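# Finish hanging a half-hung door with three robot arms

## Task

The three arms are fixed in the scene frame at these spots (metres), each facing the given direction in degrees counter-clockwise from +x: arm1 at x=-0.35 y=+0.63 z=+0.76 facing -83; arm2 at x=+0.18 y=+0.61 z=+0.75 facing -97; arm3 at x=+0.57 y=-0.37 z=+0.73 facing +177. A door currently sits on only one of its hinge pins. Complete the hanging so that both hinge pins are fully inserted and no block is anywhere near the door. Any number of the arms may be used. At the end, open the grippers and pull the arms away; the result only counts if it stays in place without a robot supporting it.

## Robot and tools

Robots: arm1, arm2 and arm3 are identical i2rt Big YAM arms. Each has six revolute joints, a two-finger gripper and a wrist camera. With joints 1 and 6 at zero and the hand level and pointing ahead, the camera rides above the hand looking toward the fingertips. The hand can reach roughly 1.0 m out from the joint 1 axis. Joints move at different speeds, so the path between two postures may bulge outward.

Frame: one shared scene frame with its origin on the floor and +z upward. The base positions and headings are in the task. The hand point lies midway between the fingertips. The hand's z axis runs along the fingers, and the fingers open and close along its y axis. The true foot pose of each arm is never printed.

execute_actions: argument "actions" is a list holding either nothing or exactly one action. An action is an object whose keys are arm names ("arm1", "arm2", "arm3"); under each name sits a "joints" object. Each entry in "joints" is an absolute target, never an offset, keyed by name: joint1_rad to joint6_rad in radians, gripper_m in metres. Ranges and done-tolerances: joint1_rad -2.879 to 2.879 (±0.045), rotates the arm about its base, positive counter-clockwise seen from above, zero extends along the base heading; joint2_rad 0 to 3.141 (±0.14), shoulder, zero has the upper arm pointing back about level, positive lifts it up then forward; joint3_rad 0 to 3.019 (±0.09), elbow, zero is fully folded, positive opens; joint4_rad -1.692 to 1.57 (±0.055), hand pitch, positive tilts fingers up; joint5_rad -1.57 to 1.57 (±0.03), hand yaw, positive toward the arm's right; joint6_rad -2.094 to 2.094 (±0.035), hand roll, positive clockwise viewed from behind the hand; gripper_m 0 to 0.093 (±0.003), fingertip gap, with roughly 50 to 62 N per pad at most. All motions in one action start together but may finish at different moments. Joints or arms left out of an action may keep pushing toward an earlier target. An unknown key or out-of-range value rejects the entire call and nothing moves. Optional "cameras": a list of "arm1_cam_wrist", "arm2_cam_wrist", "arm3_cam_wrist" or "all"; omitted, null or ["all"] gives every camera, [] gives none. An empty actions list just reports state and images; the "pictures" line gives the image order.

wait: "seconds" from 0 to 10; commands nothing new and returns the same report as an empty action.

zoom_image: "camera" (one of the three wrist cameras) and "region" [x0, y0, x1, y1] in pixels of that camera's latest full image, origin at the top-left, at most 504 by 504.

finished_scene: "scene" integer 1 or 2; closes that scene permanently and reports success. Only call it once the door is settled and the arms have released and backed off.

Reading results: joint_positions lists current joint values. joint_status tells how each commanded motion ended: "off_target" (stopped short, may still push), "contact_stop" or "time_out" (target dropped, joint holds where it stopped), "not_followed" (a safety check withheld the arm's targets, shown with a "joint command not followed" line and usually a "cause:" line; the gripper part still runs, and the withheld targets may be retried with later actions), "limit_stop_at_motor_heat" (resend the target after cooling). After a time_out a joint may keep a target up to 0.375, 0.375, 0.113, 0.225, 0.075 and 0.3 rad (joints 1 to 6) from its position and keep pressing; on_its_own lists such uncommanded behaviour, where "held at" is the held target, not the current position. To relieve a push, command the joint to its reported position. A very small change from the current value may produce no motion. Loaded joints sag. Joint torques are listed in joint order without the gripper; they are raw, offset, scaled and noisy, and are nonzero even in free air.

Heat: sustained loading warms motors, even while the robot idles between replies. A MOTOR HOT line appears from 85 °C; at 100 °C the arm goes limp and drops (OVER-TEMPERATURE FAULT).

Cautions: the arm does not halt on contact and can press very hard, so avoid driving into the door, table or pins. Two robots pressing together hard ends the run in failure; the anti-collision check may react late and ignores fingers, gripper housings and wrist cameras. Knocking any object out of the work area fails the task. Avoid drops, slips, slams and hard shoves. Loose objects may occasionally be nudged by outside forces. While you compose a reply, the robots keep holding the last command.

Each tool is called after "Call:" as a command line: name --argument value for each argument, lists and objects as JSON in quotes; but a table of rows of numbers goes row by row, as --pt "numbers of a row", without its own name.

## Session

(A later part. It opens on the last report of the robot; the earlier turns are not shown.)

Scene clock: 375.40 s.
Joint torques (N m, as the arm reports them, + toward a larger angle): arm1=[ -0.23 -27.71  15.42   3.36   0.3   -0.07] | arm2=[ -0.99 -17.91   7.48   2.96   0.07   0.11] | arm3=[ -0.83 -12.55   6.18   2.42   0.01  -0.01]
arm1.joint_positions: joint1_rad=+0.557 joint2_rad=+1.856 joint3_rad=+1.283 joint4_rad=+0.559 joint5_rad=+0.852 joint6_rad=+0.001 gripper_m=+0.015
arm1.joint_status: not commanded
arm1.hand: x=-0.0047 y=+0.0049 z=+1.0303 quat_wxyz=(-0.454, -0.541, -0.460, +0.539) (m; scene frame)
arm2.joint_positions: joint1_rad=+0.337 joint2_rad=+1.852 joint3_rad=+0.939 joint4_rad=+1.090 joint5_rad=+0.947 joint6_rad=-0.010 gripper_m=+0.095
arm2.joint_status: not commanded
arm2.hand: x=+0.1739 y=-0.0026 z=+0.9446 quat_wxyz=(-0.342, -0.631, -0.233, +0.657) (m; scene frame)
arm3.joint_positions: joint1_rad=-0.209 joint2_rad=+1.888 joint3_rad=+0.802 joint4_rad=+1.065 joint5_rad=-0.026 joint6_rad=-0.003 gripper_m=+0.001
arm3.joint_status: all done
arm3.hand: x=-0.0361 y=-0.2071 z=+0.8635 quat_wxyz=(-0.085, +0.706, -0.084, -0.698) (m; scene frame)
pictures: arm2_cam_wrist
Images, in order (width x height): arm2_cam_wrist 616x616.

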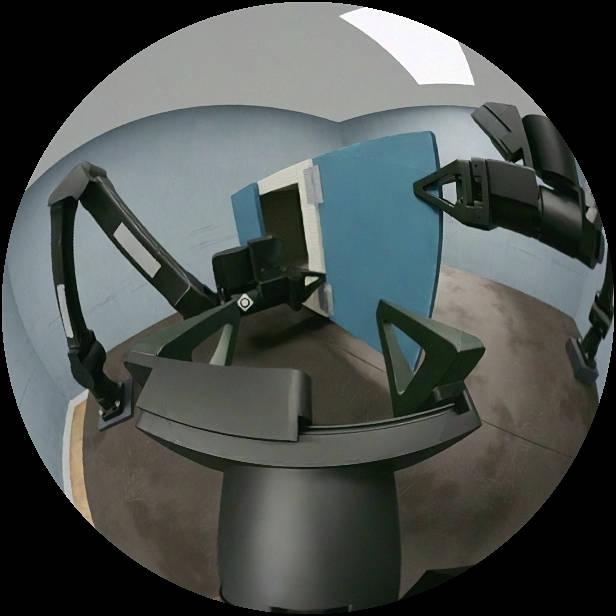

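Call:
execute_actions --actions '[{"arm3":{"joints":{"joint2_rad":1.935}},"arm1":{"joints":{"joint2_rad":1.845,"joint3_rad":1.33,"joint4_rad":0.57}}}]' --cameras '[]'

Call:
execute_actions --actions '[{"arm3":{"joints":{"joint2_rad":1.77,"joint3_rad":0.70,"joint4_rad":1.0,"gripper_m":0.0}},"arm1":{"joints":{"gripper_m":0.09}},"arm2":{"joints":{"joint2_rad":1.0,"joint4_rad":-0.2,"joint5_rad":0.3}}}]'

Scene clock: 384.17 s.
Joint torques (N m, as the arm reports them, + toward a larger angle): arm1=[ -0.28 -19.62  12.36   1.91   0.28  -0.06] | arm2=[ -0.83 -17.61   7.35   2.95   0.06   0.11] | arm3=[ -0.8  -10.39   6.1    1.91   0.03  -0.01]
arm1.joint_positions: joint1_rad=+0.557 joint2_rad=+1.858 joint3_rad=+1.283 joint4_rad=+0.556 joint5_rad=+0.852 joint6_rad=+0.002 gripper_m=+0.015
arm1.joint_status: all done
arm1.hand: x=-0.0045 y=+0.0047 z=+1.0284 quat_wxyz=(-0.452, -0.541, -0.462, +0.538) (m; scene frame)
arm2.joint_positions: joint1_rad=+0.337 joint2_rad=+1.852 joint3_rad=+0.939 joint4_rad=+1.090 joint5_rad=+0.947 joint6_rad=-0.010 gripper_m=+0.095
arm2.joint_status: not commanded
arm2.hand: x=+0.1739 y=-0.0026 z=+0.9446 quat_wxyz=(-0.342, -0.631, -0.233, +0.657) (m; scene frame)
arm3.joint_positions: joint1_rad=-0.209 joint2_rad=+1.895 joint3_rad=+0.802 joint4_rad=+1.078 joint5_rad=-0.027 joint6_rad=-0.003 gripper_m=+0.001
arm3.joint_status: all done
arm3.hand: x=-0.0362 y=-0.2072 z=+0.8627 quat_wxyz=(-0.085, +0.704, -0.084, -0.700) (m; scene frame)
pictures: none
No camera images: the call's "cameras" was empty. Leave "cameras" out to get every camera's image.

Scene clock: 385.90 s.
Joint torques (N m, as the arm reports them, + toward a larger angle): arm1=[ -0.37 -19.96  12.29   1.91   0.14  -0.05] | arm2=[-1.29 -6.5  10.86  1.57 -0.01  0.12] | arm3=[ -0.78 -11.91   7.17   1.66   0.05  -0.01]
arm1.joint_positions: joint1_rad=+0.557 joint2_rad=+1.858 joint3_rad=+1.283 joint4_rad=+0.556 joint5_rad=+0.856 joint6_rad=+0.002 gripper_m=+0.090
arm1.joint_status: all done
arm1.hand: x=-0.0052 y=+0.0049 z=+1.0287 quat_wxyz=(-0.451, -0.542, -0.460, +0.539) (m; scene frame)
arm2.joint_positions: joint1_rad=+0.337 joint2_rad=+0.991 joint3_rad=+0.939 joint4_rad=-0.179 joint5_rad=+0.303 joint6_rad=-0.009 gripper_m=+0.095
arm2.joint_status: all done
arm2.hand: x=+0.2360 y=+0.1249 z=+1.1525 quat_wxyz=(-0.399, -0.558, -0.550, +0.476) (m; scene frame)
arm3.joint_positions: joint1_rad=-0.209 joint2_rad=+1.771 joint3_rad=+0.691 joint4_rad=+1.010 joint5_rad=-0.027 joint6_rad=-0.003 gripper_m=+0.001
arm3.joint_status: all done
arm3.hand: x=+0.0019 y=-0.2176 z=+0.8712 quat_wxyz=(-0.082, +0.723, -0.087, -0.680) (m; scene frame)
pictures: arm1_cam_wrist, arm2_cam_wrist, arm3_cam_wrist
Images, in order (width x height): arm1_cam_wrist 616x616, arm2_cam_wrist 616x616, arm3_cam_wrist 616x616.

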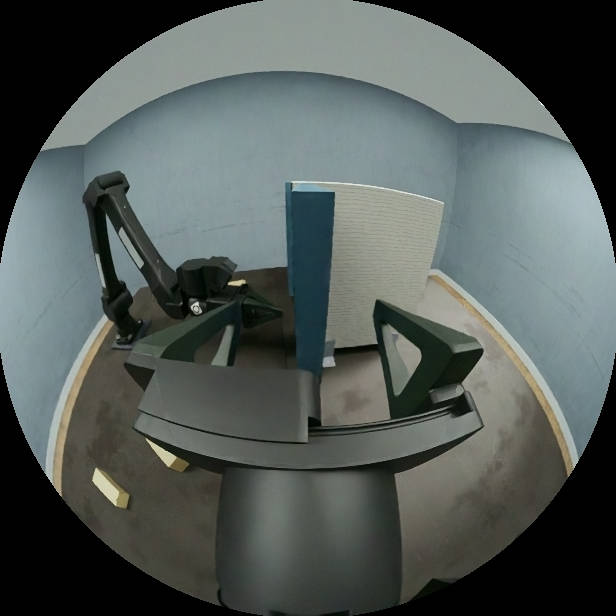

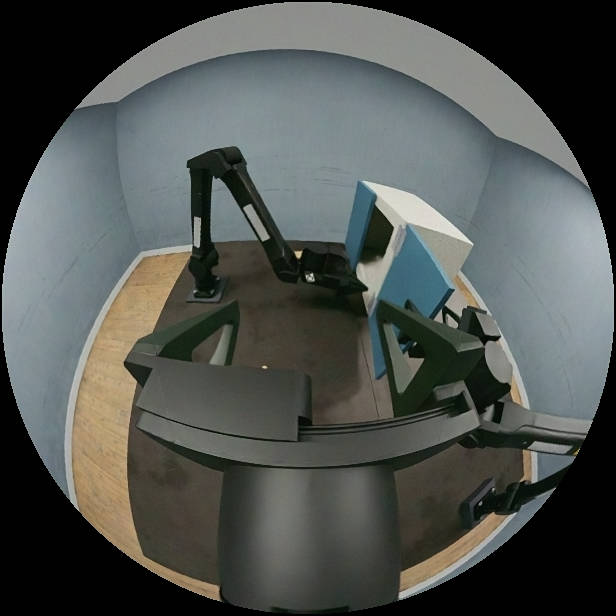

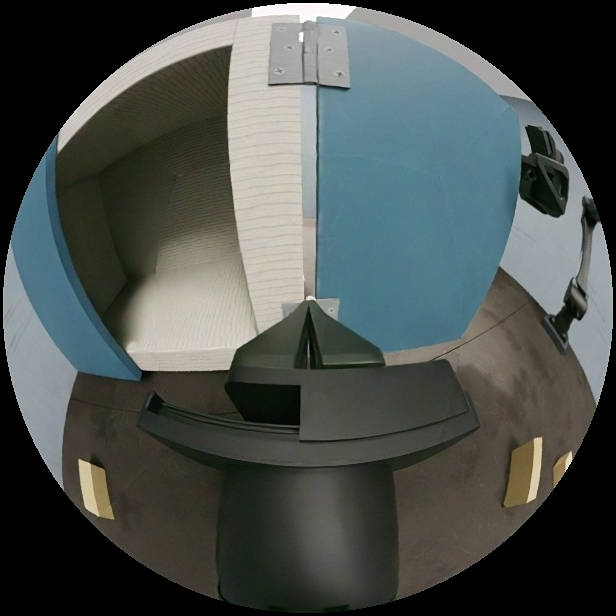

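Call:
execute_actions --actions '[{"arm3":{"joints":{"joint2_rad":1.3,"joint3_rad":0.6,"joint4_rad":0.5,"gripper_m":0.09}},"arm1":{"joints":{"joint1_rad":0.63,"joint2_rad":1.70,"joint3_rad":1.06,"joint4_rad":0.62}}}]' --cameras '[]'

Call:
execute_actions --actions '[{"arm3":{"joints":{"joint2_rad":0.8,"joint4_rad":-0.2}},"arm1":{"joints":{"joint2_rad":0.9,"joint3_rad":0.9}}}]'

Call:
zoom_image --camera "arm3_cam_wrist" --region '[270, 120, 370, 300]'

Scene clock: 395.30 s.
Joint torques (N m, as the arm reports them, + toward a larger angle): arm1=[ -0.42 -16.67   8.13   2.05   0.1   -0.06] | arm2=[-1.1  -6.4  10.9   1.6   0.02  0.14] | arm3=[-0.75 -7.16  9.98  1.64  0.05 -0.01]
arm1.joint_positions: joint1_rad=+0.635 joint2_rad=+1.707 joint3_rad=+1.060 joint4_rad=+0.601 joint5_rad=+0.857 joint6_rad=+0.002 gripper_m=+0.090
arm1.joint_status: all done
arm1.hand: x=-0.0062 y=+0.0837 z=+1.0235 quat_wxyz=(-0.462, -0.524, -0.490, +0.522) (m; scene frame)
arm2.joint_positions: joint1_rad=+0.337 joint2_rad=+0.991 joint3_rad=+0.939 joint4_rad=-0.179 joint5_rad=+0.303 joint6_rad=-0.009 gripper_m=+0.095
arm2.joint_status: not commanded
arm2.hand: x=+0.2360 y=+0.1249 z=+1.1525 quat_wxyz=(-0.399, -0.558, -0.550, +0.476) (m; scene frame)
arm3.joint_positions: joint1_rad=-0.209 joint2_rad=+1.290 joint3_rad=+0.589 joint4_rad=+0.511 joint5_rad=-0.027 joint6_rad=-0.003 gripper_m=+0.090
arm3.joint_status: all done
arm3.hand: x=+0.0736 y=-0.2371 z=+0.9570 quat_wxyz=(-0.076, +0.762, -0.092, -0.636) (m; scene frame)
pictures: none
No camera images: the call's "cameras" was empty. Leave "cameras" out to get every camera's image.

Scene clock: 396.80 s.
Joint torques (N m, as the arm reports them, + toward a larger angle): arm1=[-0.36 -3.51 10.62  1.19 -0.2  -0.12] | arm2=[-0.82 -6.81 10.79  1.55  0.01  0.12] | arm3=[-0.8  -2.93 11.86  1.59  0.04 -0.02]
arm1.joint_positions: joint1_rad=+0.635 joint2_rad=+0.889 joint3_rad=+0.886 joint4_rad=+0.613 joint5_rad=+0.857 joint6_rad=+0.002 gripper_m=+0.090
arm1.joint_status: all done
arm1.hand: x=-0.1880 y=+0.2726 z=+1.3378 quat_wxyz=(-0.668, -0.505, -0.239, +0.492) (m; scene frame)
arm2.joint_positions: joint1_rad=+0.337 joint2_rad=+0.991 joint3_rad=+0.939 joint4_rad=-0.179 joint5_rad=+0.303 joint6_rad=-0.009 gripper_m=+0.095
arm2.joint_status: not commanded
arm2.hand: x=+0.2360 y=+0.1249 z=+1.1525 quat_wxyz=(-0.399, -0.558, -0.550, +0.476) (m; scene frame)
arm3.joint_positions: joint1_rad=-0.209 joint2_rad=+0.794 joint3_rad=+0.589 joint4_rad=-0.189 joint5_rad=-0.027 joint6_rad=-0.003 gripper_m=+0.090
arm3.joint_status: all done
arm3.hand: x=+0.1800 y=-0.2661 z=+1.0116 quat_wxyz=(-0.064, +0.823, -0.102, -0.555) (m; scene frame)
pictures: arm1_cam_wrist, arm2_cam_wrist, arm3_cam_wrist
Images, in order (width x height): arm1_cam_wrist 616x616, arm2_cam_wrist 616x616, arm3_cam_wrist 616x616.

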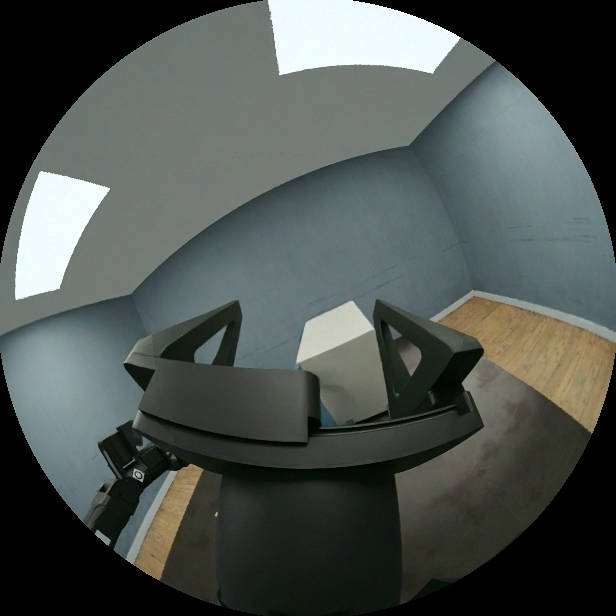

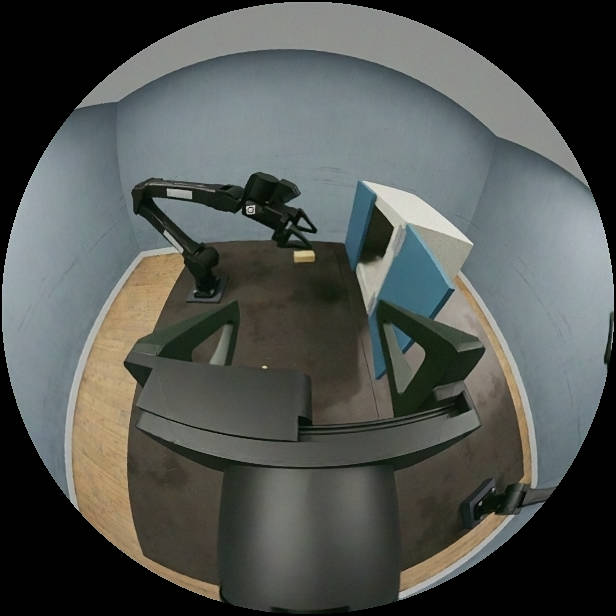

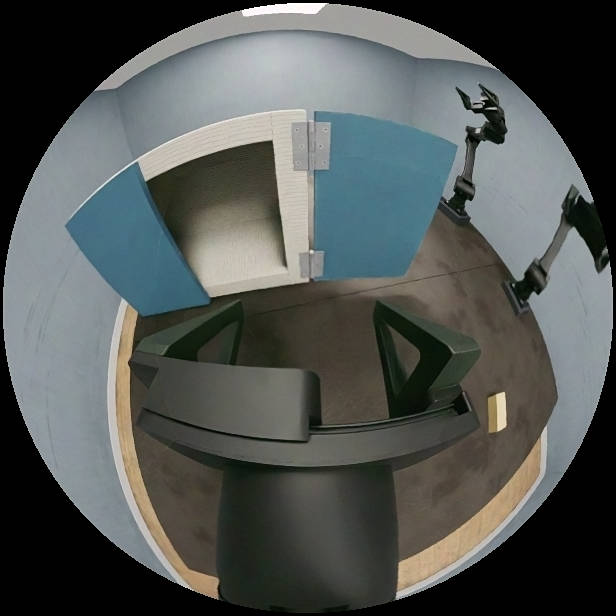

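Region (270, 120, 370, 300) of arm3_cam_wrist's 616x616 image, scaled by 2.800, with more detail than that image has.

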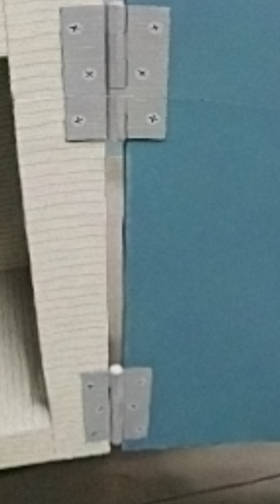

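Call:
zoom_image --camera "arm3_cam_wrist" --region '[285, 105, 340, 150]'

Region (285, 105, 340, 150) of arm3_cam_wrist's 616x616 image, scaled by 9.164, with more detail than that image has; it fills the top 412 rows of this view, and the rest is white.

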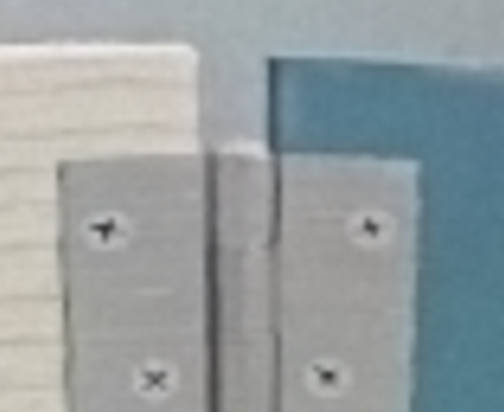

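Both pins are seated and the blocks are far from the door.

Call:
finished_scene --scene 2

The scene is finished: the task was done.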